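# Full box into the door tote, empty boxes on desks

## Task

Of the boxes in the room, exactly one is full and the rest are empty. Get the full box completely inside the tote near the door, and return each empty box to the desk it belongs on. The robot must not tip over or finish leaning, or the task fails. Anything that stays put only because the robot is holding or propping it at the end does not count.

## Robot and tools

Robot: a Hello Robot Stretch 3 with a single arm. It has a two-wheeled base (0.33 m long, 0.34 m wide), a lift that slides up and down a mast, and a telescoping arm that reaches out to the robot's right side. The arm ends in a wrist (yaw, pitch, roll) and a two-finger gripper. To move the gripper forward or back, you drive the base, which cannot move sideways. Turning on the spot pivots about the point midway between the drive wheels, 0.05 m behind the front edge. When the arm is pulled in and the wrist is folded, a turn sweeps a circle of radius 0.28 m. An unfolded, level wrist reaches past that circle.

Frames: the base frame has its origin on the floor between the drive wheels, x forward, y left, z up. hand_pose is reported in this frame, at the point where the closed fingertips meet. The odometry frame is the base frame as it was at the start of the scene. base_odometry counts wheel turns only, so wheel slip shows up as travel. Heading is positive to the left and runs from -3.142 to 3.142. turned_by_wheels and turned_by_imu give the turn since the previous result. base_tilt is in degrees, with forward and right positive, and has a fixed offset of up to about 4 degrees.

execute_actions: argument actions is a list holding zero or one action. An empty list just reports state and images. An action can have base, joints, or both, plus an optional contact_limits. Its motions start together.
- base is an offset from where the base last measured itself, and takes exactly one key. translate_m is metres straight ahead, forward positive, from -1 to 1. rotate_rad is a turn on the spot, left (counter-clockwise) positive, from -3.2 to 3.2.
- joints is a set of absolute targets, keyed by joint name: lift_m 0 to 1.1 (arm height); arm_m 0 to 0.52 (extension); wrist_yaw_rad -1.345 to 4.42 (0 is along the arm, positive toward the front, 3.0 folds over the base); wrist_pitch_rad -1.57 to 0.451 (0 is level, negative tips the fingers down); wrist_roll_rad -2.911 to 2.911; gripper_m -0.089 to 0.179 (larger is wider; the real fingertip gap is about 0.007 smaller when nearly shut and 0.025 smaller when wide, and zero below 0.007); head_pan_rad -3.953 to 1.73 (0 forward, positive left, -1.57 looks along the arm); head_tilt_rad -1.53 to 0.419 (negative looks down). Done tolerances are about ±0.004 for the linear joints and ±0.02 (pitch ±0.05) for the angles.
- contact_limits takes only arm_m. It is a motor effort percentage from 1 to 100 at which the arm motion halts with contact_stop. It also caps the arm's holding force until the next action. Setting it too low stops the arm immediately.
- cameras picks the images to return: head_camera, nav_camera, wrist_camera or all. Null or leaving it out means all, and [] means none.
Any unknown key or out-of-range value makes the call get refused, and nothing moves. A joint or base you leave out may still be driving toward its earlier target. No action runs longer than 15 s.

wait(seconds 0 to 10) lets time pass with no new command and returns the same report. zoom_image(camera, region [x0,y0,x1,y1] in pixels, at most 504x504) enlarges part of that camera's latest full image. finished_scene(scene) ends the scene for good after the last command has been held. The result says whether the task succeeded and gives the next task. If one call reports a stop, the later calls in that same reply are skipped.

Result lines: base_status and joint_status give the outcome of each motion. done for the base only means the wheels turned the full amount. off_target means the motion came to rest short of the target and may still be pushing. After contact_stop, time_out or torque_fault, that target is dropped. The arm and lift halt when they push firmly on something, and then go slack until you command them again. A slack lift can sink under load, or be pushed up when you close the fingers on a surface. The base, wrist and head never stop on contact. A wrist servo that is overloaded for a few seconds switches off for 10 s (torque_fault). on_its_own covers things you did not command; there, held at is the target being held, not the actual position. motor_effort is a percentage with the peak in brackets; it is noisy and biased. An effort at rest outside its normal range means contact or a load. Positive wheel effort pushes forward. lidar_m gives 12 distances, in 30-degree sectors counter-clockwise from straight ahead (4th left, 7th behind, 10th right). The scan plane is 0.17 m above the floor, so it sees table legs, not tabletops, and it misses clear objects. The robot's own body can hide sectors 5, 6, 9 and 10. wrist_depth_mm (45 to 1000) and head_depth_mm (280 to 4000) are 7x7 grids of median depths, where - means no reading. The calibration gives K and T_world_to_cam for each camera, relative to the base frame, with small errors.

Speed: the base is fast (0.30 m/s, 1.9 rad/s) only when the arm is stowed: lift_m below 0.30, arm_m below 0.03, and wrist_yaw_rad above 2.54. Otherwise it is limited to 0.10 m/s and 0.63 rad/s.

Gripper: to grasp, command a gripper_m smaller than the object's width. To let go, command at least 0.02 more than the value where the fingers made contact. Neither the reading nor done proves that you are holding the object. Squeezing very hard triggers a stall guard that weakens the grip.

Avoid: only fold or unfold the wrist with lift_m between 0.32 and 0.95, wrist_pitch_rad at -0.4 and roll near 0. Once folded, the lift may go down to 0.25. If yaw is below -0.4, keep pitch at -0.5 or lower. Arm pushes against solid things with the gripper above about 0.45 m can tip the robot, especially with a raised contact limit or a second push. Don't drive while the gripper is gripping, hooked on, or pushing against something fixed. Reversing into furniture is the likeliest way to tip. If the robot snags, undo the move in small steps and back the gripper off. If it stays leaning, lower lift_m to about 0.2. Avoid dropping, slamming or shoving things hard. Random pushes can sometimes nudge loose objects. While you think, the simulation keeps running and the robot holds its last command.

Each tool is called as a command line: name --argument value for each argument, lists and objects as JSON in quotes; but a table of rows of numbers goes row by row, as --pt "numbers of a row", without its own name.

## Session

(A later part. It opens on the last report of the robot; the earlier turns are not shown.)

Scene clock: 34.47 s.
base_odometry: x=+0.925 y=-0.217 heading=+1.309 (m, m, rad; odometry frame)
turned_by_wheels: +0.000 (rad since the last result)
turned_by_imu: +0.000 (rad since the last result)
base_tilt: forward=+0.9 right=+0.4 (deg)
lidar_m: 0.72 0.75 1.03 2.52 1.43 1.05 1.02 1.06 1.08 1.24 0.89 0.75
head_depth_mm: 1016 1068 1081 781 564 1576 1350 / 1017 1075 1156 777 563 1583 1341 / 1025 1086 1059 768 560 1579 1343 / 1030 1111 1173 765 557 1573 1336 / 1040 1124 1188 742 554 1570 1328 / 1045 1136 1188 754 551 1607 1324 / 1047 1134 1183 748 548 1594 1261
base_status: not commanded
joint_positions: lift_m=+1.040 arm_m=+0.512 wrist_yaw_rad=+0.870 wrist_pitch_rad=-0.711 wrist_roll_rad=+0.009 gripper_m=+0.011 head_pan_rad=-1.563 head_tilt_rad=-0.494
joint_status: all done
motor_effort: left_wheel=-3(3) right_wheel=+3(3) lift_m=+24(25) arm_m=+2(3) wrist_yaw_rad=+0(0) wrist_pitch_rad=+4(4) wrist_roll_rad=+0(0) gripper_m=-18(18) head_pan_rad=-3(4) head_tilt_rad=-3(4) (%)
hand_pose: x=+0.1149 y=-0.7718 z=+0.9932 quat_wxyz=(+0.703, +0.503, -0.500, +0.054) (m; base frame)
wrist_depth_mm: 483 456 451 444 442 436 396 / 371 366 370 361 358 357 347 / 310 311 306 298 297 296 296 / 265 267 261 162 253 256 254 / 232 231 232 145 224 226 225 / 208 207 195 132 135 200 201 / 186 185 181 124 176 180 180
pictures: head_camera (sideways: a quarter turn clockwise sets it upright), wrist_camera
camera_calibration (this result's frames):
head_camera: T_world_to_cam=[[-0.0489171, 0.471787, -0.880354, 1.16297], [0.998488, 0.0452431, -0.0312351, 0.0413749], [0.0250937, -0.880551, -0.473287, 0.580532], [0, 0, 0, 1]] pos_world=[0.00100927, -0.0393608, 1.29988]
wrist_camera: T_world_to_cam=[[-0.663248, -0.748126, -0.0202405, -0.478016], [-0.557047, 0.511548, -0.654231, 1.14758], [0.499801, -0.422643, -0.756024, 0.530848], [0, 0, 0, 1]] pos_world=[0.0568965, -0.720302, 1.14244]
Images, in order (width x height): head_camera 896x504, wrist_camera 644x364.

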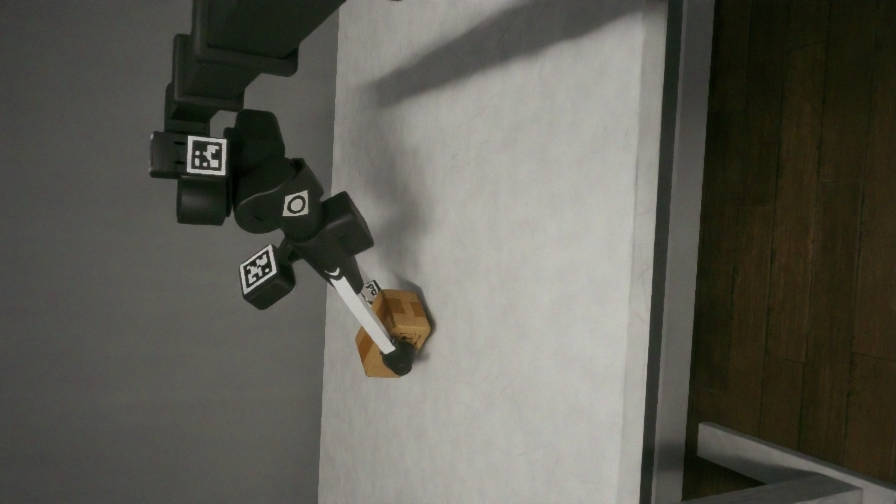

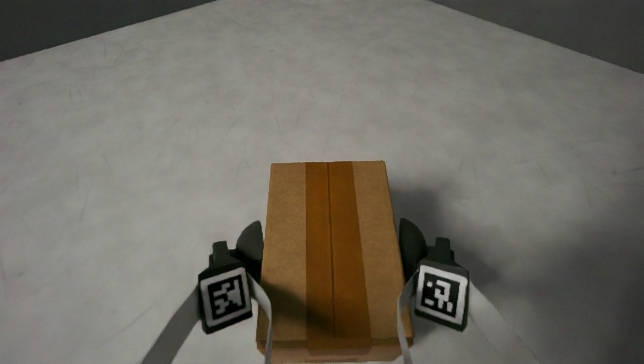

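execute_actions --actions '[{"joints":{"lift_m":1.021}}]' --cameras '[]'

execute_actions --actions '[{"joints":{"gripper_m":0.12}}]' --cameras '[]'

execute_actions --actions '[{"base":{"translate_m":-0.55},"joints":{"lift_m":1.095,"arm_m":0.46}}]'

Scene clock: 35.93 s.
base_odometry: x=+0.925 y=-0.217 heading=+1.309 (m, m, rad; odometry frame)
turned_by_wheels: +0.000 (rad since the last result)
turned_by_imu: +0.000 (rad since the last result)
base_tilt: forward=+0.9 right=+0.3 (deg)
lidar_m: 0.72 0.75 1.04 2.52 1.43 1.05 1.02 1.06 1.08 1.24 0.88 0.75
head_depth_mm: 1016 1090 - 779 565 1566 1345 / 1020 1079 1148 777 563 1576 1345 / 1028 1083 1055 769 560 1584 1335 / 1035 1110 - 764 556 1573 1341 / 1036 1120 1182 752 554 1563 1323 / 1045 1127 1190 755 551 1599 1333 / 1048 1136 1183 749 548 1601 1258
base_status: not commanded
joint_positions: lift_m=+1.021 arm_m=+0.512 wrist_yaw_rad=+0.870 wrist_pitch_rad=-0.704 wrist_roll_rad=+0.009 gripper_m=+0.011 head_pan_rad=-1.563 head_tilt_rad=-0.494
joint_status: all done
motor_effort: left_wheel=-2(4) right_wheel=+4(3) lift_m=+17(21) arm_m=+2(3) wrist_yaw_rad=+0(0) wrist_pitch_rad=+2(4) wrist_roll_rad=+0(0) gripper_m=-18(17) head_pan_rad=-3(3) head_tilt_rad=-3(4) (%)
hand_pose: x=+0.1158 y=-0.7726 z=+0.9757 quat_wxyz=(+0.703, +0.501, -0.502, +0.056) (m; base frame)
wrist_depth_mm: 475 429 419 417 411 405 386 / 345 341 337 337 329 327 323 / 284 284 276 279 274 272 272 / 242 242 241 164 236 236 234 / 214 213 210 147 206 209 207 / 189 187 179 132 135 185 183 / 170 169 165 123 161 166 165
pictures: none
No camera images: the call's "cameras" was empty. Leave "cameras" out to get every camera's image.

Scene clock: 37.53 s.
base_odometry: x=+0.925 y=-0.217 heading=+1.309 (m, m, rad; odometry frame)
turned_by_wheels: +0.000 (rad since the last result)
turned_by_imu: +0.000 (rad since the last result)
base_tilt: forward=+0.8 right=+0.4 (deg)
lidar_m: 0.72 0.75 1.04 2.51 1.43 1.05 1.02 1.06 1.08 1.23 0.89 0.74
head_depth_mm: 1019 1084 - 780 566 1571 1352 / 1025 1082 1148 776 562 1578 1343 / 1023 1084 1057 770 558 1574 1343 / 1032 1111 - 764 557 1575 1340 / 1035 1121 1179 752 553 1567 1329 / 1045 1128 1182 751 551 1605 1327 / 1046 1141 1178 748 548 1597 1258
base_status: not commanded
joint_positions: lift_m=+1.021 arm_m=+0.512 wrist_yaw_rad=+0.870 wrist_pitch_rad=-0.709 wrist_roll_rad=+0.009 gripper_m=+0.120 head_pan_rad=-1.563 head_tilt_rad=-0.494
joint_status: all done
motor_effort: left_wheel=-3(3) right_wheel=+3(4) lift_m=+19(19) arm_m=+2(2) wrist_yaw_rad=+0(0) wrist_pitch_rad=+4(3) wrist_roll_rad=+0(0) gripper_m=+0(81) head_pan_rad=-3(3) head_tilt_rad=-3(4) (%)
hand_pose: x=+0.1152 y=-0.7721 z=+0.9747 quat_wxyz=(+0.703, +0.502, -0.501, +0.054) (m; base frame)
wrist_depth_mm: 475 413 408 403 402 390 378 / 336 337 327 323 323 319 319 / 280 278 277 271 271 269 268 / 240 239 235 169 232 233 232 / 211 209 207 148 201 208 203 / 188 187 181 133 156 186 180 / 169 164 164 124 159 161 164
pictures: none
No camera images: the call's "cameras" was empty. Leave "cameras" out to get every camera's image.

Scene clock: 44.37 s.
base_odometry: x=+0.783 y=-0.748 heading=+1.309 (m, m, rad; odometry frame)
turned_by_wheels: +0.000 (rad since the last result)
turned_by_imu: +0.001 (rad since the last result)
base_tilt: forward=+0.9 right=+0.4 (deg)
lidar_m: 1.27 1.33 1.83 1.73 0.66 0.48 0.47 0.49 0.67 0.82 1.28 1.25
head_depth_mm: 990 1106 1160 779 565 1406 1314 / 1002 1120 1151 778 563 1029 1205 / 1007 - 1139 771 559 1576 1333 / 1026 1090 1044 763 556 1580 1333 / 1032 1115 1166 705 554 1565 1327 / 1037 1121 1185 753 550 1596 1325 / 1045 1128 1183 746 547 1605 1323
base_status: done
joint_positions: lift_m=+1.095 arm_m=+0.460 wrist_yaw_rad=+0.870 wrist_pitch_rad=-0.710 wrist_roll_rad=+0.009 gripper_m=+0.120 head_pan_rad=-1.563 head_tilt_rad=-0.494
joint_status: all done
motor_effort: left_wheel=-2(6) right_wheel=+3(3) lift_m=+24(24) arm_m=-3(4) wrist_yaw_rad=+0(0) wrist_pitch_rad=+4(4) wrist_roll_rad=+0(0) gripper_m=+0(0) head_pan_rad=-3(3) head_tilt_rad=-4(4) (%)
hand_pose: x=+0.1150 y=-0.7207 z=+1.0483 quat_wxyz=(+0.703, +0.502, -0.500, +0.054) (m; base frame)
wrist_depth_mm: 584 527 582 573 570 505 430 / 467 470 472 465 462 453 444 / 394 388 392 385 387 382 377 / 337 336 334 330 328 325 325 / 297 295 293 293 291 297 287 / 266 265 259 214 259 266 258 / 240 232 236 188 230 228 232
pictures: head_camera (sideways: a quarter turn clockwise sets it upright), nav_camera (sideways: a quarter turn counterclockwise sets it upright), wrist_camera
camera_calibration (this result's frames):
head_camera: T_world_to_cam=[[-0.0489172, 0.471787, -0.880354, 1.16297], [0.998488, 0.0452434, -0.0312351, 0.0413749], [0.0250939, -0.880551, -0.473287, 0.580532], [0, 0, 0, 1]] pos_world=[0.00100928, -0.0393608, 1.29988]
nav_camera: T_world_to_cam=[[0.0566103, -0.491594, 0.868982, -1.09275], [-0.998165, -0.0466105, 0.0386579, 0.00922969], [0.0214997, -0.869576, -0.493331, 0.594458], [0, 0, 0, 1]] pos_world=[0.0582931, -0.0198328, 1.24249]
wrist_camera: T_world_to_cam=[[-0.663237, -0.748135, -0.0202582, -0.438538], [-0.556682, 0.511241, -0.654781, 1.15785], [0.500221, -0.422998, -0.755548, 0.593301], [0, 0, 0, 1]] pos_world=[0.0569165, -0.669059, 1.19752]
Images, in order (width x height): head_camera 896x504, nav_camera 672x504, wrist_camera 644x364.

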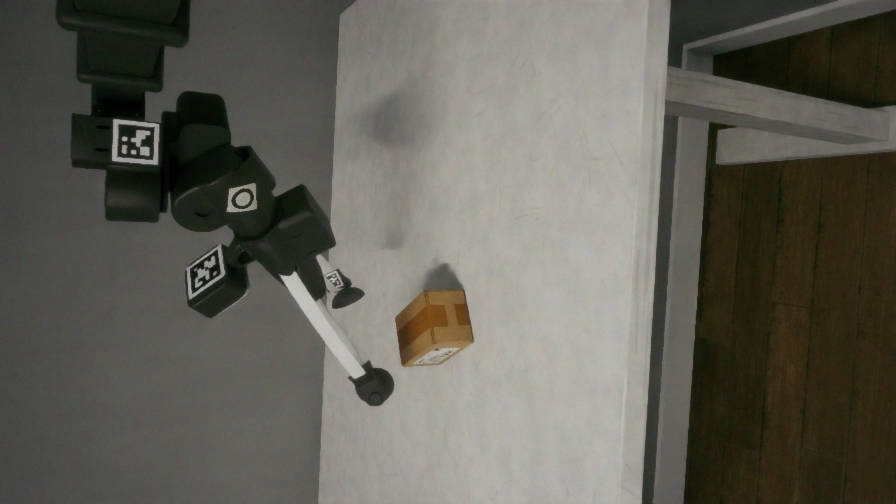

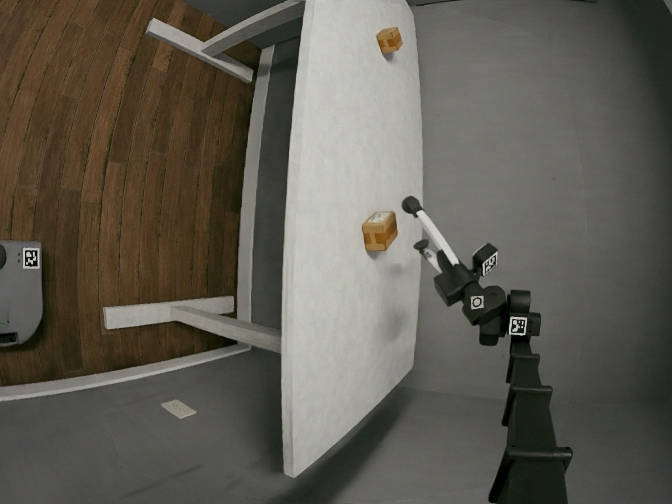

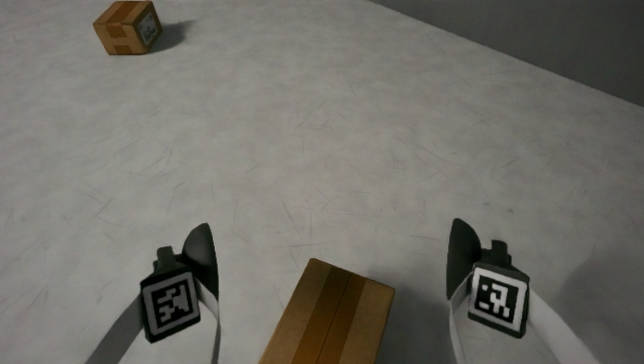

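execute_actions --actions '[{"base":{"translate_m":0.04},"joints":{"lift_m":1.075,"arm_m":0.402,"wrist_yaw_rad":0.46}}]' --cameras '["wrist_camera"]'

Scene clock: 46.53 s.
base_odometry: x=+0.793 y=-0.709 heading=+1.309 (m, m, rad; odometry frame)
turned_by_wheels: +0.000 (rad since the last result)
turned_by_imu: +0.000 (rad since the last result)
base_tilt: forward=+0.8 right=+0.4 (deg)
lidar_m: 1.23 1.28 1.77 1.88 0.71 0.52 0.51 0.53 0.73 1.23 1.28 1.22
head_depth_mm: 1001 - 1161 781 565 1403 1353 / 1012 - 1160 777 564 1459 1197 / 1019 - 1103 771 559 1569 1336 / 1024 1097 1185 725 556 1573 1331 / 1030 1116 1188 721 553 1559 1331 / 1040 1121 1174 753 550 1600 1328 / 1042 1131 1182 748 547 1608 1314
base_status: done
joint_positions: lift_m=+1.075 arm_m=+0.402 wrist_yaw_rad=+0.462 wrist_pitch_rad=-0.710 wrist_roll_rad=+0.009 gripper_m=+0.120 head_pan_rad=-1.563 head_tilt_rad=-0.494
joint_status: all done
motor_effort: left_wheel=-3(4) right_wheel=+3(6) lift_m=+20(23) arm_m=-3(2) wrist_yaw_rad=-1(0) wrist_pitch_rad=+4(4) wrist_roll_rad=+0(0) gripper_m=+1(0) head_pan_rad=-4(4) head_tilt_rad=-3(3) (%)
hand_pose: x=+0.0580 y=-0.7073 z=+1.0285 quat_wxyz=(+0.699, +0.391, -0.592, -0.090) (m; base frame)
wrist_depth_mm: 543 544 541 524 527 492 463 / 445 426 421 430 425 423 407 / 364 356 355 364 352 354 345 / 310 309 309 306 302 300 298 / 275 271 271 212 268 271 264 / 243 243 241 189 239 243 237 / 220 214 213 171 212 209 215
pictures: wrist_camera
camera_calibration (this result's frames):
wrist_camera: T_world_to_cam=[[-0.905589, -0.423673, -0.0202544, -0.223149], [-0.308266, 0.690207, -0.654665, 1.21838], [0.291343, -0.586613, -0.755648, 0.509004], [0, 0, 0, 1]] pos_world=[0.025208, -0.636887, 1.17774]
Images, in order (width x height): wrist_camera 644x364.

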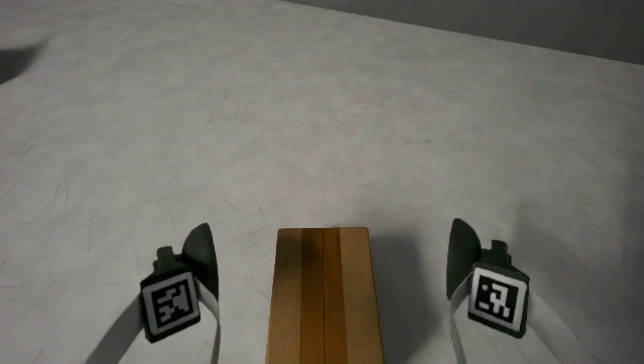

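execute_actions --actions '[{"joints":{"lift_m":1.022,"arm_m":0.396}}]' --cameras '[]'

execute_actions --actions '[{"joints":{"gripper_m":0.01}}]' --cameras '["wrist_camera"]'

execute_actions --actions '[{"joints":{"lift_m":1.04}}]' --cameras '["head_camera","wrist_camera"]'

Scene clock: 48.13 s.
base_odometry: x=+0.793 y=-0.709 heading=+1.309 (m, m, rad; odometry frame)
turned_by_wheels: +0.000 (rad since the last result)
turned_by_imu: +0.000 (rad since the last result)
base_tilt: forward=+0.8 right=+0.3 (deg)
lidar_m: 1.23 1.28 1.78 1.88 0.71 0.53 0.51 0.53 0.73 1.23 1.28 1.22
head_depth_mm: 1010 1074 - 782 566 1406 1341 / 1014 1073 1064 774 563 1455 1205 / 1021 1088 - 751 560 1573 1341 / 1028 1106 1163 696 555 1572 1334 / 1033 1117 1172 696 553 1567 1329 / 1037 1122 1177 751 549 1594 1325 / 1040 1135 1182 750 548 1613 1322
base_status: not commanded
joint_positions: lift_m=+1.022 arm_m=+0.396 wrist_yaw_rad=+0.462 wrist_pitch_rad=-0.710 wrist_roll_rad=+0.009 gripper_m=+0.120 head_pan_rad=-1.563 head_tilt_rad=-0.494
joint_status: all done
motor_effort: left_wheel=-3(3) right_wheel=+2(2) lift_m=+20(19) arm_m=-3(4) wrist_yaw_rad=-1(2) wrist_pitch_rad=+4(4) wrist_roll_rad=+0(0) gripper_m=+1(0) head_pan_rad=-3(3) head_tilt_rad=-3(4) (%)
hand_pose: x=+0.0580 y=-0.7013 z=+0.9755 quat_wxyz=(+0.699, +0.391, -0.592, -0.090) (m; base frame)
wrist_depth_mm: 422 422 418 403 408 394 386 / 338 334 331 332 324 323 315 / 279 280 278 275 273 272 268 / 243 240 238 170 233 231 233 / 211 210 210 150 203 210 206 / 189 188 181 133 176 187 182 / 169 165 164 126 161 161 165
pictures: none
No camera images: the call's "cameras" was empty. Leave "cameras" out to get every camera's image.

Scene clock: 49.73 s.
base_odometry: x=+0.793 y=-0.709 heading=+1.309 (m, m, rad; odometry frame)
turned_by_wheels: +0.000 (rad since the last result)
turned_by_imu: +0.000 (rad since the last result)
base_tilt: forward=+0.9 right=+0.3 (deg)
lidar_m: 1.23 1.28 1.78 1.88 0.71 0.52 0.51 0.53 0.73 1.23 1.28 1.22
head_depth_mm: 1010 1075 - 779 564 1405 1350 / 1016 1074 1067 776 562 1458 1202 / 1020 1088 - 751 560 1575 1339 / 1026 1107 1165 694 557 1572 1333 / 1032 1113 1170 717 553 1574 1332 / 1036 1122 1174 755 551 1600 1328 / 1040 1125 1181 747 548 1604 1323
base_status: not commanded
joint_positions: lift_m=+1.022 arm_m=+0.396 wrist_yaw_rad=+0.462 wrist_pitch_rad=-0.710 wrist_roll_rad=+0.009 gripper_m=+0.011 head_pan_rad=-1.563 head_tilt_rad=-0.494
joint_status: all done
motor_effort: left_wheel=-3(3) right_wheel=+2(2) lift_m=+20(20) arm_m=-4(3) wrist_yaw_rad=-1(1) wrist_pitch_rad=+4(4) wrist_roll_rad=+0(0) gripper_m=-18(91) head_pan_rad=-3(3) head_tilt_rad=-4(4) (%)
hand_pose: x=+0.0580 y=-0.7013 z=+0.9755 quat_wxyz=(+0.699, +0.391, -0.592, -0.090) (m; base frame)
wrist_depth_mm: 414 411 412 410 405 400 395 / 336 335 333 329 328 320 321 / 283 282 277 276 277 270 268 / 243 239 239 167 236 234 232 / 213 210 210 148 203 206 205 / 188 188 178 132 136 184 184 / 169 169 165 125 160 165 165
pictures: wrist_camera
camera_calibration (this result's frames):
wrist_camera: T_world_to_cam=[[-0.905633, -0.423578, -0.0202492, -0.221635], [-0.308242, 0.690329, -0.654548, 1.17947], [0.291231, -0.586539, -0.755749, 0.472633], [0, 0, 0, 1]] pos_world=[0.0251964, -0.630883, 1.12472]
Images, in order (width x height): wrist_camera 644x364.

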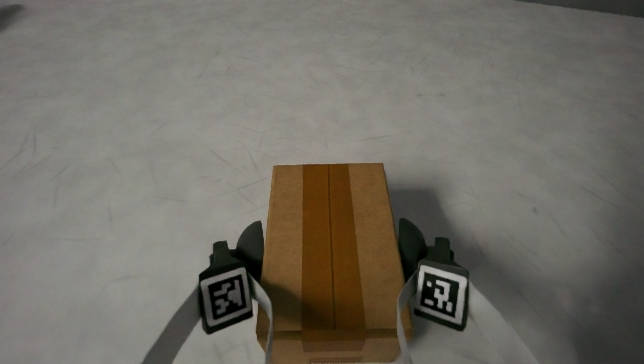

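Scene clock: 50.63 s.
base_odometry: x=+0.793 y=-0.709 heading=+1.309 (m, m, rad; odometry frame)
turned_by_wheels: +0.000 (rad since the last result)
turned_by_imu: +0.000 (rad since the last result)
base_tilt: forward=+0.8 right=+0.4 (deg)
lidar_m: 1.23 1.28 1.77 1.88 0.71 0.52 0.51 0.53 0.73 1.23 1.28 1.22
head_depth_mm: 1007 1067 1081 780 566 1401 1347 / 1010 1069 1071 778 562 1450 1210 / 1020 1079 - 771 559 1577 1337 / 1025 1106 - 692 556 1568 1336 / 1030 1117 1169 712 554 1564 1333 / 1036 1126 1181 756 551 1598 1322 / 1035 1133 1184 750 548 1604 1323
base_status: not commanded
joint_positions: lift_m=+1.040 arm_m=+0.396 wrist_yaw_rad=+0.462 wrist_pitch_rad=-0.711 wrist_roll_rad=+0.009 gripper_m=+0.011 head_pan_rad=-1.563 head_tilt_rad=-0.494
joint_status: all done
motor_effort: left_wheel=-3(3) right_wheel=+2(2) lift_m=+24(28) arm_m=-4(4) wrist_yaw_rad=-1(1) wrist_pitch_rad=+5(4) wrist_roll_rad=+0(0) gripper_m=-18(17) head_pan_rad=-3(4) head_tilt_rad=-4(4) (%)
hand_pose: x=+0.0580 y=-0.7011 z=+0.9931 quat_wxyz=(+0.699, +0.391, -0.592, -0.090) (m; base frame)
wrist_depth_mm: 467 461 452 447 439 441 432 / 367 369 363 356 356 352 355 / 310 307 303 299 301 298 293 / 265 264 262 166 258 257 255 / 231 232 231 148 224 226 225 / 206 205 195 133 134 201 199 / 185 187 181 126 176 181 181
pictures: head_camera (sideways: a quarter turn clockwise sets it upright), wrist_camera
camera_calibration (this result's frames):
head_camera: T_world_to_cam=[[-0.0489171, 0.471787, -0.880354, 1.16297], [0.998488, 0.0452431, -0.0312351, 0.0413749], [0.0250937, -0.880551, -0.473287, 0.580532], [0, 0, 0, 1]] pos_world=[0.00100927, -0.0393608, 1.29988]
wrist_camera: T_world_to_cam=[[-0.90564, -0.423564, -0.0202349, -0.221283], [-0.308429, 0.690712, -0.654056, 1.19072], [0.291011, -0.586098, -0.756176, 0.486796], [0, 0, 0, 1]] pos_world=[0.0251857, -0.63086, 1.14242]
Images, in order (width x height): head_camera 896x504, wrist_camera 644x364.

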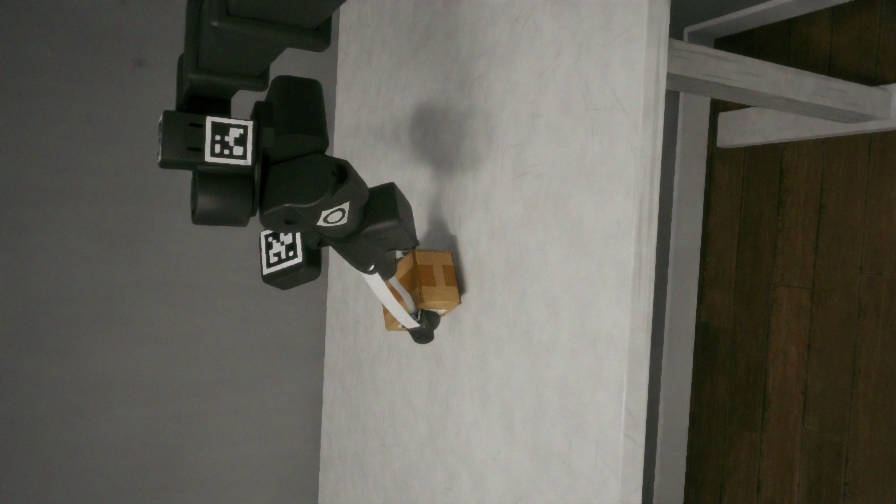

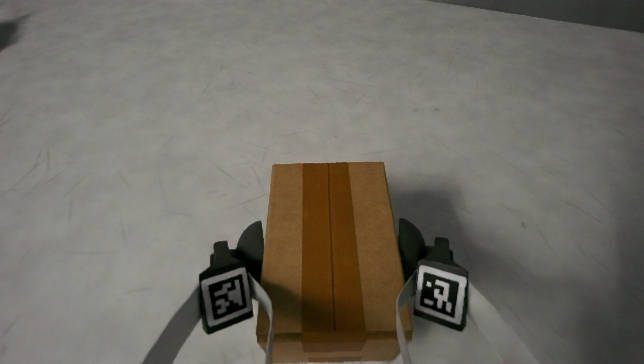

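execute_actions --actions '[{"joints":{"lift_m":1.023}}]' --cameras '[]'

execute_actions --actions '[{"joints":{"gripper_m":0.10}}]' --cameras '[]'

execute_actions --actions '[{"joints":{"lift_m":1.06,"arm_m":0.0,"wrist_pitch_rad":-0.4}}]' --cameras '["nav_camera"]'

execute_actions --actions '[{"base":{"rotate_rad":1.13},"joints":{"lift_m":0.85,"wrist_yaw_rad":1.2,"gripper_m":0.04,"head_pan_rad":-0.3}}]' --cameras '["nav_camera"]'

execute_actions --actions '[{"base":{"translate_m":0.55},"joints":{"lift_m":0.285,"wrist_yaw_rad":3.0}}]' --cameras '["nav_camera"]'

Scene clock: 52.67 s.
base_odometry: x=+0.793 y=-0.709 heading=+1.309 (m, m, rad; odometry frame)
turned_by_wheels: +0.000 (rad since the last result)
turned_by_imu: +0.000 (rad since the last result)
base_tilt: forward=+0.8 right=+0.4 (deg)
lidar_m: 1.23 1.28 1.77 1.89 0.71 0.52 0.51 0.53 0.73 1.23 1.28 1.22
head_depth_mm: 1006 1077 - 781 566 1406 1349 / 1016 1076 1065 777 562 1457 1204 / 1019 1088 - 768 559 1582 1340 / 1024 1108 - 695 557 1575 1335 / 1029 1117 1177 717 553 1566 1328 / 1034 1122 1182 755 551 1600 1335 / 1044 1128 1182 748 547 1596 1321
base_status: not commanded
joint_positions: lift_m=+1.023 arm_m=+0.396 wrist_yaw_rad=+0.462 wrist_pitch_rad=-0.711 wrist_roll_rad=+0.009 gripper_m=+0.011 head_pan_rad=-1.563 head_tilt_rad=-0.494
joint_status: all done
motor_effort: left_wheel=-3(3) right_wheel=+2(2) lift_m=+20(22) arm_m=-3(3) wrist_yaw_rad=-1(1) wrist_pitch_rad=+4(4) wrist_roll_rad=+0(0) gripper_m=-17(18) head_pan_rad=-4(3) head_tilt_rad=-4(3) (%)
hand_pose: x=+0.0579 y=-0.7011 z=+0.9763 quat_wxyz=(+0.699, +0.391, -0.592, -0.090) (m; base frame)
wrist_depth_mm: 416 420 410 411 401 404 386 / 339 336 334 331 327 323 321 / 282 283 278 278 272 274 273 / 240 240 239 166 237 235 236 / 214 213 210 147 204 206 206 / 188 187 179 133 134 185 183 / 171 170 166 126 161 167 165
pictures: none
No camera images: the call's "cameras" was empty. Leave "cameras" out to get every camera's image.

Scene clock: 54.07 s.
base_odometry: x=+0.793 y=-0.709 heading=+1.309 (m, m, rad; odometry frame)
turned_by_wheels: +0.000 (rad since the last result)
turned_by_imu: +0.000 (rad since the last result)
base_tilt: forward=+0.9 right=+0.5 (deg)
lidar_m: 1.23 1.29 1.77 1.88 0.71 0.53 0.51 0.53 0.73 1.23 1.28 1.22
head_depth_mm: 1007 1073 - 781 565 1399 1348 / 1019 1074 1064 776 562 1445 1204 / 1025 1086 - 768 560 1577 1342 / 1025 1105 - 696 556 1566 1332 / 1034 1119 1168 696 554 1557 1332 / 1033 1122 1184 753 552 1598 1325 / 1045 1131 1180 749 547 1601 1320
base_status: not commanded
joint_positions: lift_m=+1.023 arm_m=+0.396 wrist_yaw_rad=+0.462 wrist_pitch_rad=-0.711 wrist_roll_rad=+0.009 gripper_m=+0.100 head_pan_rad=-1.563 head_tilt_rad=-0.494
joint_status: all done
motor_effort: left_wheel=-3(3) right_wheel=+2(3) lift_m=+19(20) arm_m=-3(3) wrist_yaw_rad=-1(1) wrist_pitch_rad=+4(4) wrist_roll_rad=+0(0) gripper_m=+0(80) head_pan_rad=-4(3) head_tilt_rad=-3(4) (%)
hand_pose: x=+0.0579 y=-0.7011 z=+0.9763 quat_wxyz=(+0.699, +0.391, -0.592, -0.090) (m; base frame)
wrist_depth_mm: 420 418 413 408 408 406 388 / 338 331 331 331 324 321 320 / 281 284 278 276 273 269 270 / 243 241 239 172 235 234 233 / 213 212 208 151 204 208 206 / 190 189 183 134 137 188 183 / 170 169 165 127 161 163 166
pictures: none
No camera images: the call's "cameras" was empty. Leave "cameras" out to get every camera's image.

Scene clock: 58.17 s.
base_odometry: x=+0.793 y=-0.709 heading=+1.309 (m, m, rad; odometry frame)
turned_by_wheels: +0.000 (rad since the last result)
turned_by_imu: +0.000 (rad since the last result)
base_tilt: forward=+0.9 right=+0.3 (deg)
lidar_m: 1.23 1.28 1.78 1.88 0.71 0.52 0.51 0.53 0.73 1.23 1.28 1.23
head_depth_mm: 1009 1088 1162 - - - - / 1013 1101 1164 - - - - / 1020 1103 1172 - - - - / 1024 1112 1175 - - - 1257 / 1034 1117 1175 - 578 - 1311 / 1040 1126 1178 751 573 1560 1329 / 1047 1134 1185 748 571 1604 1316
base_status: not commanded
joint_positions: lift_m=+1.060 arm_m=+0.000 wrist_yaw_rad=+0.461 wrist_pitch_rad=-0.423 wrist_roll_rad=+0.009 gripper_m=+0.100 head_pan_rad=-1.563 head_tilt_rad=-0.494
joint_status: all done
motor_effort: left_wheel=-3(3) right_wheel=+2(3) lift_m=+24(21) arm_m=-3(1) wrist_yaw_rad=+0(2) wrist_pitch_rad=+9(9) wrist_roll_rad=+0(0) gripper_m=+1(0) head_pan_rad=-3(3) head_tilt_rad=-3(4) (%)
hand_pose: x=+0.0780 y=-0.3459 z=+1.0715 quat_wxyz=(+0.704, +0.302, -0.642, +0.012) (m; base frame)
wrist_depth_mm: 930 - - - 865 783 729 / 955 961 959 939 876 833 743 / 640 635 625 602 612 607 592 / 533 472 468 465 441 449 450 / - - 387 368 375 368 359 / - - - 319 304 316 301 / - - - - 294 258 260
pictures: nav_camera (sideways: a quarter turn counterclockwise sets it upright)
camera_calibration (this result's frames):
nav_camera: T_world_to_cam=[[0.0566094, -0.491594, 0.868982, -1.09275], [-0.998165, -0.0466086, 0.0386579, 0.00922969], [0.021498, -0.869576, -0.493331, 0.594458], [0, 0, 0, 1]] pos_world=[0.058293, -0.0198329, 1.24249]
Images, in order (width x height): nav_camera 672x504.

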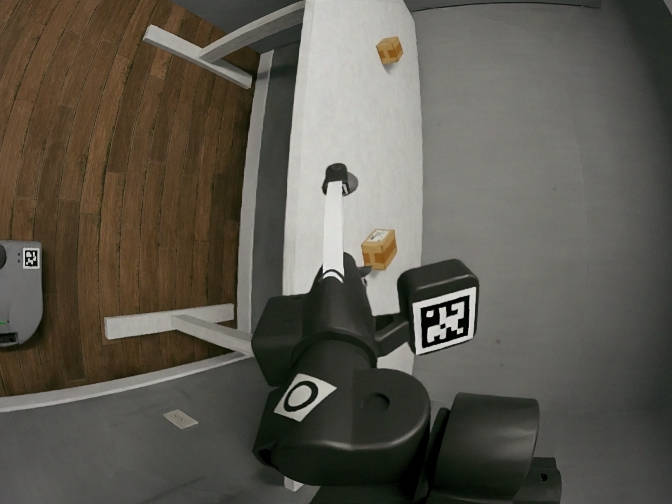

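Scene clock: 60.93 s.
base_odometry: x=+0.793 y=-0.709 heading=+2.439 (m, m, rad; odometry frame)
turned_by_wheels: +1.130 (rad since the last result)
turned_by_imu: +1.116 (rad since the last result)
base_tilt: forward=+0.9 right=+0.3 (deg)
lidar_m: 1.95 1.44 0.66 0.51 0.51 0.54 0.81 1.23 1.23 1.22 1.23 1.32
head_depth_mm: 1206 1277 1349 1430 1540 1589 1342 / 1322 1407 1488 1598 1722 1633 1352 / 1455 1548 1659 1795 1910 1621 1342 / 1619 1724 1882 2057 2054 1632 1337 / 2628 2819 3099 2816 2040 1618 1324 / 2434 2597 2811 2795 2055 1598 1329 / 2301 2422 2649 2683 2031 1608 1324
base_status: done
joint_positions: lift_m=+0.850 arm_m=+0.000 wrist_yaw_rad=+1.199 wrist_pitch_rad=-0.422 wrist_roll_rad=+0.009 gripper_m=+0.040 head_pan_rad=-0.307 head_tilt_rad=-0.494
joint_status: all done
motor_effort: left_wheel=-3(6) right_wheel=+3(6) lift_m=+20(20) arm_m=-3(2) wrist_yaw_rad=+1(1) wrist_pitch_rad=+8(8) wrist_roll_rad=+0(0) gripper_m=-1(78) head_pan_rad=+2(41) head_tilt_rad=-4(4) (%)
hand_pose: x=+0.1871 y=-0.2269 z=+0.8619 quat_wxyz=(+0.653, +0.513, -0.490, +0.265) (m; base frame)
wrist_depth_mm: - - - - - 865 742 / - - - - - 911 781 / - - - - - 949 800 / - - - - - - 844 / - - - - - - 882 / - - - - - - 940 / - - - - - - -
pictures: nav_camera (sideways: a quarter turn counterclockwise sets it upright)
camera_calibration (this result's frames):
nav_camera: T_world_to_cam=[[0.484983, -0.0982914, 0.868982, -1.09536], [-0.264558, -0.963595, 0.0386579, 0.00475467], [0.833547, -0.248645, -0.493331, 0.589505], [0, 0, 0, 1]] pos_world=[0.0411104, 0.043494, 1.24249]
Images, in order (width x height): nav_camera 672x504.

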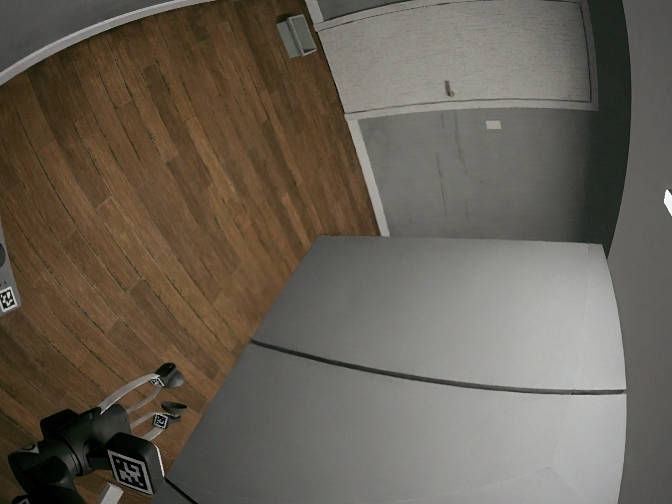

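Scene clock: 67.77 s.
base_odometry: x=+0.374 y=-0.354 heading=+2.438 (m, m, rad; odometry frame)
turned_by_wheels: +0.000 (rad since the last result)
turned_by_imu: +0.001 (rad since the last result)
base_tilt: forward=+0.9 right=+0.4 (deg)
lidar_m: 2.05 2.02 0.95 0.74 0.74 0.79 1.17 1.73 1.30 1.02 1.01 1.08
head_depth_mm: 982 1035 1097 1167 1243 1335 1347 / 1074 1135 1218 1298 1393 1491 1348 / 1180 1262 1351 1459 1585 1620 1339 / 2247 2456 2648 2683 1973 1616 1339 / 2096 2247 2458 2586 2053 1612 1334 / 1937 2100 2258 2415 2017 1604 1324 / 1817 1955 2109 2253 2032 1601 1319
base_status: done
joint_positions: lift_m=+0.285 arm_m=+0.000 wrist_yaw_rad=+2.999 wrist_pitch_rad=-0.422 wrist_roll_rad=+0.009 gripper_m=+0.040 head_pan_rad=-0.307 head_tilt_rad=-0.495
joint_status: all done
motor_effort: left_wheel=-3(8) right_wheel=+3(8) lift_m=+20(22) arm_m=-2(3) wrist_yaw_rad=+1(1) wrist_pitch_rad=+8(8) wrist_roll_rad=+0(0) gripper_m=+0(0) head_pan_rad=+3(4) head_tilt_rad=-4(3) (%)
hand_pose: x=+0.0107 y=+0.0764 z=+0.2970 quat_wxyz=(+0.198, +0.703, +0.098, +0.676) (m; base frame)
wrist_depth_mm: 549 - 698 806 923 - - / 584 - 745 864 - - - / 621 669 804 905 - - - / 636 703 803 770 765 759 758 / 648 637 673 635 634 622 618 / 544 529 - 525 - 509 508 / 456 484 - - 453 438 441
pictures: nav_camera (sideways: a quarter turn counterclockwise sets it upright)
camera_calibration (this result's frames):
nav_camera: T_world_to_cam=[[0.485294, -0.0983862, 0.868798, -1.09513], [-0.264537, -0.963601, 0.0386433, 0.00477358], [0.833373, -0.248583, -0.493656, 0.58993], [0, 0, 0, 1]] pos_world=[0.0410889, 0.043501, 1.24248]
Images, in order (width x height): nav_camera 672x504.

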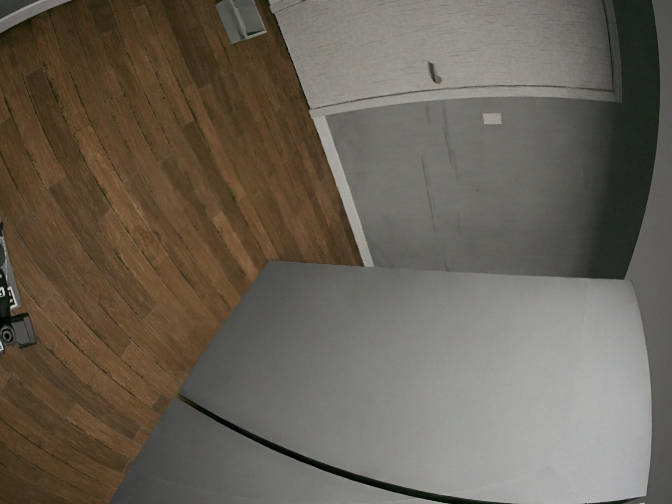

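execute_actions --actions '[{"base":{"translate_m":1.0}}]' --cameras '[]'

execute_actions --actions '[{"base":{"translate_m":0.72},"joints":{"head_pan_rad":-1.5}}]' --cameras '["nav_camera","head_camera"]'

Scene clock: 73.13 s.
base_odometry: x=-0.389 y=+0.293 heading=+2.438 (m, m, rad; odometry frame)
turned_by_wheels: +0.000 (rad since the last result)
turned_by_imu: +0.003 (rad since the last result)
base_tilt: forward=+0.8 right=+0.3 (deg)
lidar_m: 1.14 1.10 1.19 1.16 1.15 1.22 1.83 1.68 0.77 0.61 0.60 1.45
head_depth_mm: 1578 1758 2010 2307 2100 1638 1351 / 1439 1586 1776 2018 2080 1636 1349 / 1327 1448 1605 1784 1952 1629 1336 / 1218 1326 1456 1612 1786 1612 1336 / 1136 1221 1333 1457 1610 1609 1330 / 1059 1134 1228 1334 1460 1553 1323 / 992 1058 1138 1235 1332 1459 1322
base_status: done
joint_positions: lift_m=+0.285 arm_m=+0.000 wrist_yaw_rad=+2.999 wrist_pitch_rad=-0.422 wrist_roll_rad=+0.009 gripper_m=+0.040 head_pan_rad=-0.307 head_tilt_rad=-0.495
joint_status: not commanded
motor_effort: left_wheel=-3(7) right_wheel=+2(7) lift_m=+20(20) arm_m=-4(3) wrist_yaw_rad=+1(0) wrist_pitch_rad=+8(8) wrist_roll_rad=+0(0) gripper_m=+0(0) head_pan_rad=+4(4) head_tilt_rad=-3(3) (%)
hand_pose: x=+0.0106 y=+0.0764 z=+0.2970 quat_wxyz=(+0.198, +0.703, +0.098, +0.676) (m; base frame)
wrist_depth_mm: 816 - - - - - 820 / 890 - - - - - 895 / 926 - - - 901 - 891 / 804 813 778 761 799 772 783 / 663 635 656 624 628 616 599 / 532 519 - 525 - 511 511 / 462 485 - - 447 447 439
pictures: none
No camera images: the call's "cameras" was empty. Leave "cameras" out to get every camera's image.

Scene clock: 77.30 s.
base_odometry: x=-0.938 y=+0.759 heading=+2.438 (m, m, rad; odometry frame)
turned_by_wheels: +0.000 (rad since the last result)
turned_by_imu: +0.002 (rad since the last result)
base_tilt: forward=+0.9 right=+0.4 (deg)
lidar_m: 0.47 0.46 0.48 0.72 1.44 1.54 2.30 0.85 0.59 0.80 1.30 0.60
head_depth_mm: 3180 769 792 821 851 884 920 / 3191 3420 3693 2741 1854 1088 1142 / 3065 3290 3622 2869 2069 1630 1336 / 2957 3200 3523 2836 2062 1621 1333 / 2911 3093 3378 2803 2027 1617 1329 / 2804 2987 3271 2787 2037 1601 1325 / 2739 2944 3165 2761 2026 1604 1317
base_status: done
joint_positions: lift_m=+0.285 arm_m=+0.000 wrist_yaw_rad=+2.999 wrist_pitch_rad=-0.422 wrist_roll_rad=+0.009 gripper_m=+0.040 head_pan_rad=-1.493 head_tilt_rad=-0.495
joint_status: all done
motor_effort: left_wheel=-3(8) right_wheel=+3(7) lift_m=+20(20) arm_m=-3(3) wrist_yaw_rad=+0(1) wrist_pitch_rad=+8(8) wrist_roll_rad=+0(0) gripper_m=+0(0) head_pan_rad=-4(40) head_tilt_rad=-3(4) (%)
hand_pose: x=+0.0106 y=+0.0764 z=+0.2970 quat_wxyz=(+0.198, +0.703, +0.098, +0.676) (m; base frame)
wrist_depth_mm: - - - 798 563 434 378 / - - - 881 593 450 397 / - 973 - 918 650 473 409 / 827 810 800 782 686 518 424 / 643 639 641 628 612 539 441 / 539 533 - 526 - 511 444 / 459 481 - - 444 444 433
pictures: head_camera (sideways: a quarter turn clockwise sets it upright), nav_camera (sideways: a quarter turn counterclockwise sets it upright)
camera_calibration (this result's frames):
head_camera: T_world_to_cam=[[-0.0820014, 0.467763, -0.880042, 1.16277], [0.992837, 0.115331, -0.0312102, 0.041377], [0.0868974, -0.876297, -0.473869, 0.580913], [0, 0, 0, 1]] pos_world=[0.00378826, -0.0396199, 1.29985]
nav_camera: T_world_to_cam=[[0.091067, -0.486972, 0.868657, -1.09254], [-0.992418, -0.116677, 0.0386321, 0.00922826], [0.0825397, -0.865589, -0.493906, 0.594834], [0, 0, 0, 1]] pos_world=[0.0595549, -0.0160761, 1.24247]
Images, in order (width x height): head_camera 896x504, nav_camera 672x504.

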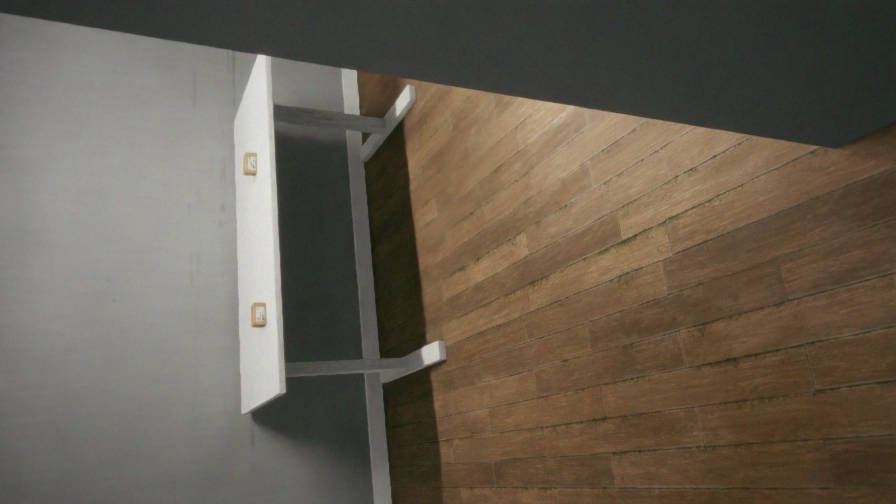

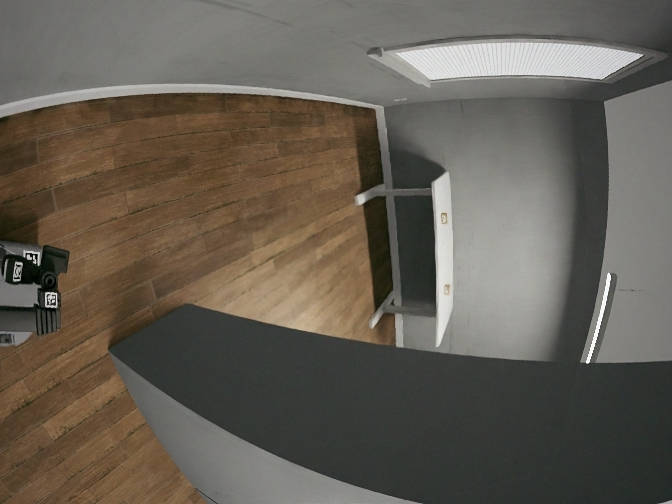

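execute_actions --actions '[{"base":{"rotate_rad":-1.40},"joints":{"head_pan_rad":-0.2,"head_tilt_rad":-0.6}}]' --cameras '["nav_camera"]'

execute_actions --actions '[{"base":{"translate_m":1.0},"joints":{"head_pan_rad":-0.5,"head_tilt_rad":-0.4}}]' --cameras '["nav_camera","head_camera"]'

Scene clock: 80.17 s.
base_odometry: x=-0.938 y=+0.759 heading=+1.038 (m, m, rad; odometry frame)
turned_by_wheels: -1.400 (rad since the last result)
turned_by_imu: -1.379 (rad since the last result)
base_tilt: forward=+0.9 right=+0.4 (deg)
lidar_m: 2.90 0.91 0.53 0.47 0.47 0.52 0.93 1.44 1.68 2.83 0.60 0.59
head_depth_mm: 617 649 685 725 771 823 893 / 709 751 799 858 924 995 1086 / 3256 3468 3236 2200 1173 1262 1239 / 3102 3334 3360 2394 1847 1491 1258 / 2979 3212 3383 2359 1823 1481 1256 / 2888 3025 3292 2366 1813 1488 1249 / 2755 2882 3136 2356 1818 1474 1245
base_status: done
joint_positions: lift_m=+0.285 arm_m=+0.000 wrist_yaw_rad=+2.999 wrist_pitch_rad=-0.422 wrist_roll_rad=+0.009 gripper_m=+0.040 head_pan_rad=-0.207 head_tilt_rad=-0.593
joint_status: all done
motor_effort: left_wheel=+2(10) right_wheel=-1(6) lift_m=+20(20) arm_m=-3(3) wrist_yaw_rad=+1(1) wrist_pitch_rad=+8(8) wrist_roll_rad=+0(0) gripper_m=+0(0) head_pan_rad=+4(39) head_tilt_rad=-4(14) (%)
hand_pose: x=+0.0106 y=+0.0764 z=+0.2970 quat_wxyz=(+0.198, +0.703, +0.098, +0.676) (m; base frame)
wrist_depth_mm: 374 - 441 485 546 611 673 / 396 - 478 517 601 667 803 / 414 449 519 574 654 754 833 / 420 487 568 617 701 754 765 / 456 520 599 638 641 609 608 / 505 519 - 529 - 510 514 / 451 482 - - 443 449 446
pictures: nav_camera (sideways: a quarter turn counterclockwise sets it upright)
camera_calibration (this result's frames):
nav_camera: T_world_to_cam=[[0.573933, -0.0666339, 0.816187, -1.02706], [-0.163698, -0.985903, 0.0346211, 0.00939964], [0.802374, -0.153478, -0.57675, 0.698229], [0, 0, 0, 1]] pos_world=[0.0307638, 0.047993, 1.24065]
Images, in order (width x height): nav_camera 672x504.

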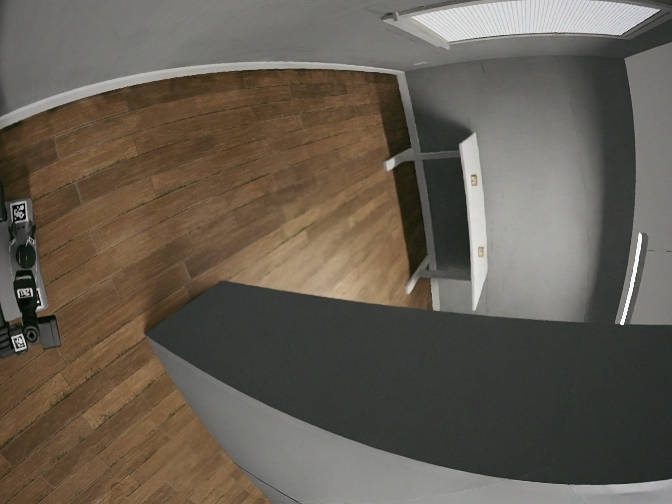

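Scene clock: 85.27 s.
base_odometry: x=-0.430 y=+1.620 heading=+1.038 (m, m, rad; odometry frame)
turned_by_wheels: +0.000 (rad since the last result)
turned_by_imu: +0.003 (rad since the last result)
base_tilt: forward=+0.9 right=+0.3 (deg)
lidar_m: 1.91 1.39 0.82 0.71 0.71 0.83 1.44 0.50 0.33 1.15 2.59 2.36
head_depth_mm: 3026 3199 3331 3294 2391 1796 1446 / 3152 3400 3629 3530 2350 1787 1435 / 2867 3097 3390 3452 2345 1775 1428 / 2659 2856 2986 3180 2336 1768 1416 / 2446 2616 2690 2750 2319 1755 1421 / 2290 2431 2524 2755 2310 1748 1416 / 2149 2253 2353 2542 2283 1747 1413
base_status: done
joint_positions: lift_m=+0.285 arm_m=+0.000 wrist_yaw_rad=+2.999 wrist_pitch_rad=-0.422 wrist_roll_rad=+0.009 gripper_m=+0.040 head_pan_rad=-0.493 head_tilt_rad=-0.408
joint_status: all done
motor_effort: left_wheel=+2(10) right_wheel=-1(4) lift_m=+20(20) arm_m=-3(3) wrist_yaw_rad=+0(1) wrist_pitch_rad=+8(8) wrist_roll_rad=+0(0) gripper_m=+0(0) head_pan_rad=-3(26) head_tilt_rad=+3(19) (%)
hand_pose: x=+0.0106 y=+0.0764 z=+0.2970 quat_wxyz=(+0.198, +0.703, +0.098, +0.676) (m; base frame)
wrist_depth_mm: 559 - 655 700 796 929 - / 584 - 713 762 878 - - / 635 651 742 817 906 - - / 644 699 774 795 772 755 759 / 650 637 658 639 646 596 618 / 547 535 - 521 - 517 523 / 460 483 - - 445 448 438
pictures: head_camera (sideways: a quarter turn clockwise sets it upright), nav_camera (sideways: a quarter turn counterclockwise sets it upright)
camera_calibration (this result's frames):
head_camera: T_world_to_cam=[[-0.368838, 0.146678, -0.917847, 1.21384], [0.441988, 0.896363, -0.0343683, 0.0488524], [0.817683, -0.418353, -0.395443, 0.474402], [0, 0, 0, 1]] pos_world=[0.0382081, -0.023366, 1.3034]
nav_camera: T_world_to_cam=[[0.390707, -0.149864, 0.908234, -1.14599], [-0.441203, -0.89643, 0.0418817, 0.00163069], [0.807891, -0.417079, -0.416362, 0.489508], [0, 0, 0, 1]] pos_world=[0.0529967, 0.0338823, 1.24457]
Images, in order (width x height): head_camera 896x504, nav_camera 672x504.

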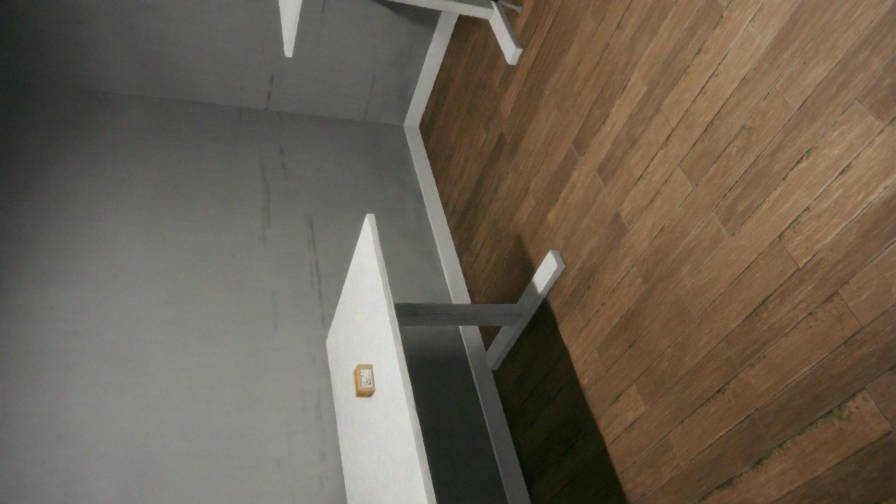

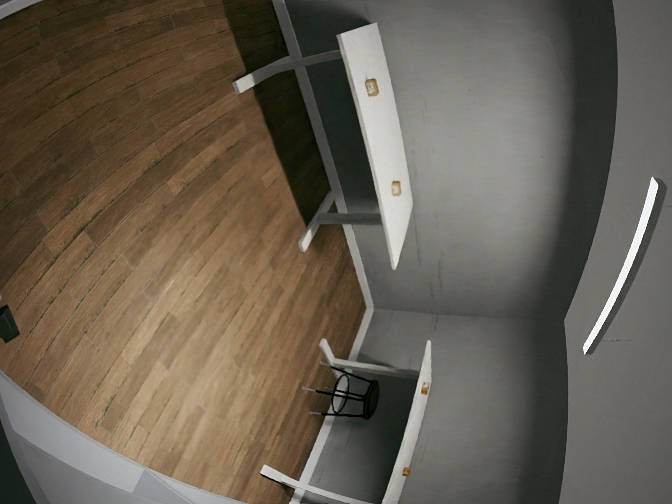

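execute_actions --actions '[{"base":{"translate_m":1.0},"joints":{"head_pan_rad":0.1,"head_tilt_rad":-0.7}}]' --cameras '["nav_camera","head_camera"]'

Scene clock: 90.80 s.
base_odometry: x=+0.077 y=+2.482 heading=+1.038 (m, m, rad; odometry frame)
turned_by_wheels: +0.000 (rad since the last result)
turned_by_imu: +0.003 (rad since the last result)
base_tilt: forward=+0.8 right=+0.4 (deg)
lidar_m: 1.40 0.93 1.09 0.95 0.95 1.11 1.18 1.19 1.48 2.50 2.39 1.49
head_depth_mm: 1223 1368 1224 922 1647 1410 1204 / 1212 1357 1222 923 1584 1407 1199 / 1195 1344 1208 919 1573 1401 1196 / 1184 1323 1209 888 1578 1395 1198 / 1169 1304 1201 914 1488 1388 1197 / 1162 1295 1198 911 1374 1390 1192 / 1147 1280 1387 908 1528 1378 1187
base_status: done
joint_positions: lift_m=+0.285 arm_m=+0.000 wrist_yaw_rad=+2.999 wrist_pitch_rad=-0.422 wrist_roll_rad=+0.009 gripper_m=+0.040 head_pan_rad=+0.093 head_tilt_rad=-0.692
joint_status: all done
motor_effort: left_wheel=+2(9) right_wheel=-1(5) lift_m=+20(20) arm_m=-3(3) wrist_yaw_rad=+0(0) wrist_pitch_rad=+8(8) wrist_roll_rad=+0(0) gripper_m=+0(1) head_pan_rad=+3(35) head_tilt_rad=-5(26) (%)
hand_pose: x=+0.0106 y=+0.0764 z=+0.2970 quat_wxyz=(+0.198, +0.703, +0.098, +0.676) (m; base frame)
wrist_depth_mm: 717 - 875 945 - - - / 796 - 925 - - - - / 812 838 962 - - - - / 830 818 798 781 790 768 746 / 636 645 654 629 642 618 618 / 532 533 - 525 - 517 514 / 453 484 - - 445 441 441
pictures: head_camera (sideways: a quarter turn clockwise sets it upright), nav_camera (sideways: a quarter turn counterclockwise sets it upright)
camera_calibration (this result's frames):
head_camera: T_world_to_cam=[[-0.628993, -0.104155, -0.770403, 1.02316], [-0.135562, 0.990496, -0.0232321, 0.0378666], [0.765501, 0.0898245, -0.637134, 0.789183], [0, 0, 0, 1]] pos_world=[0.0445698, -0.00182763, 1.29194]
nav_camera: T_world_to_cam=[[0.645461, 0.113265, 0.755348, -0.948194], [0.138322, -0.989925, 0.030241, 0.0132638], [0.751164, 0.0849623, -0.654625, 0.799847], [0, 0, 0, 1]] pos_world=[0.00937128, 0.0525709, 1.23942]
Images, in order (width x height): head_camera 896x504, nav_camera 672x504.

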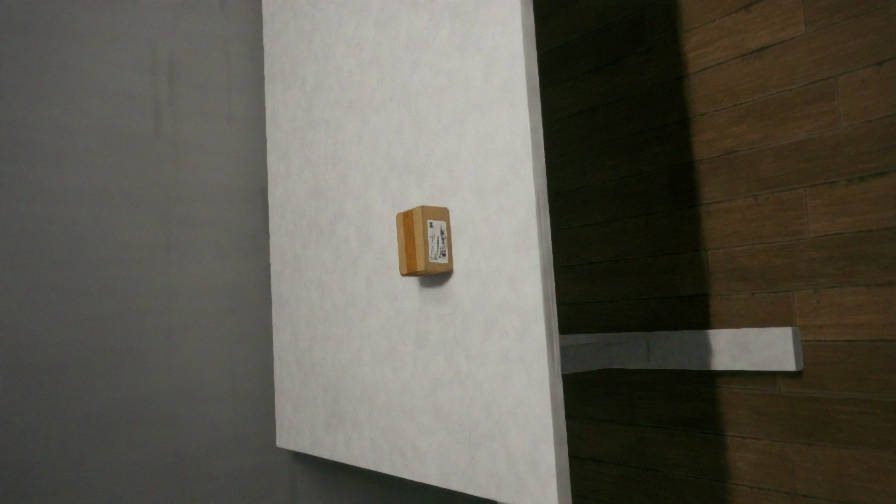

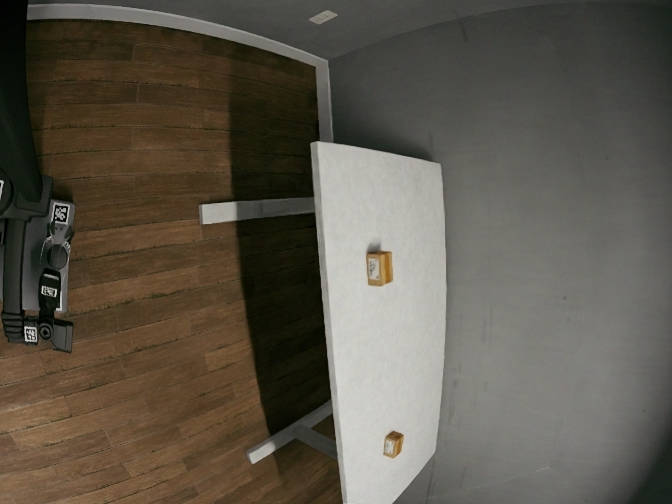

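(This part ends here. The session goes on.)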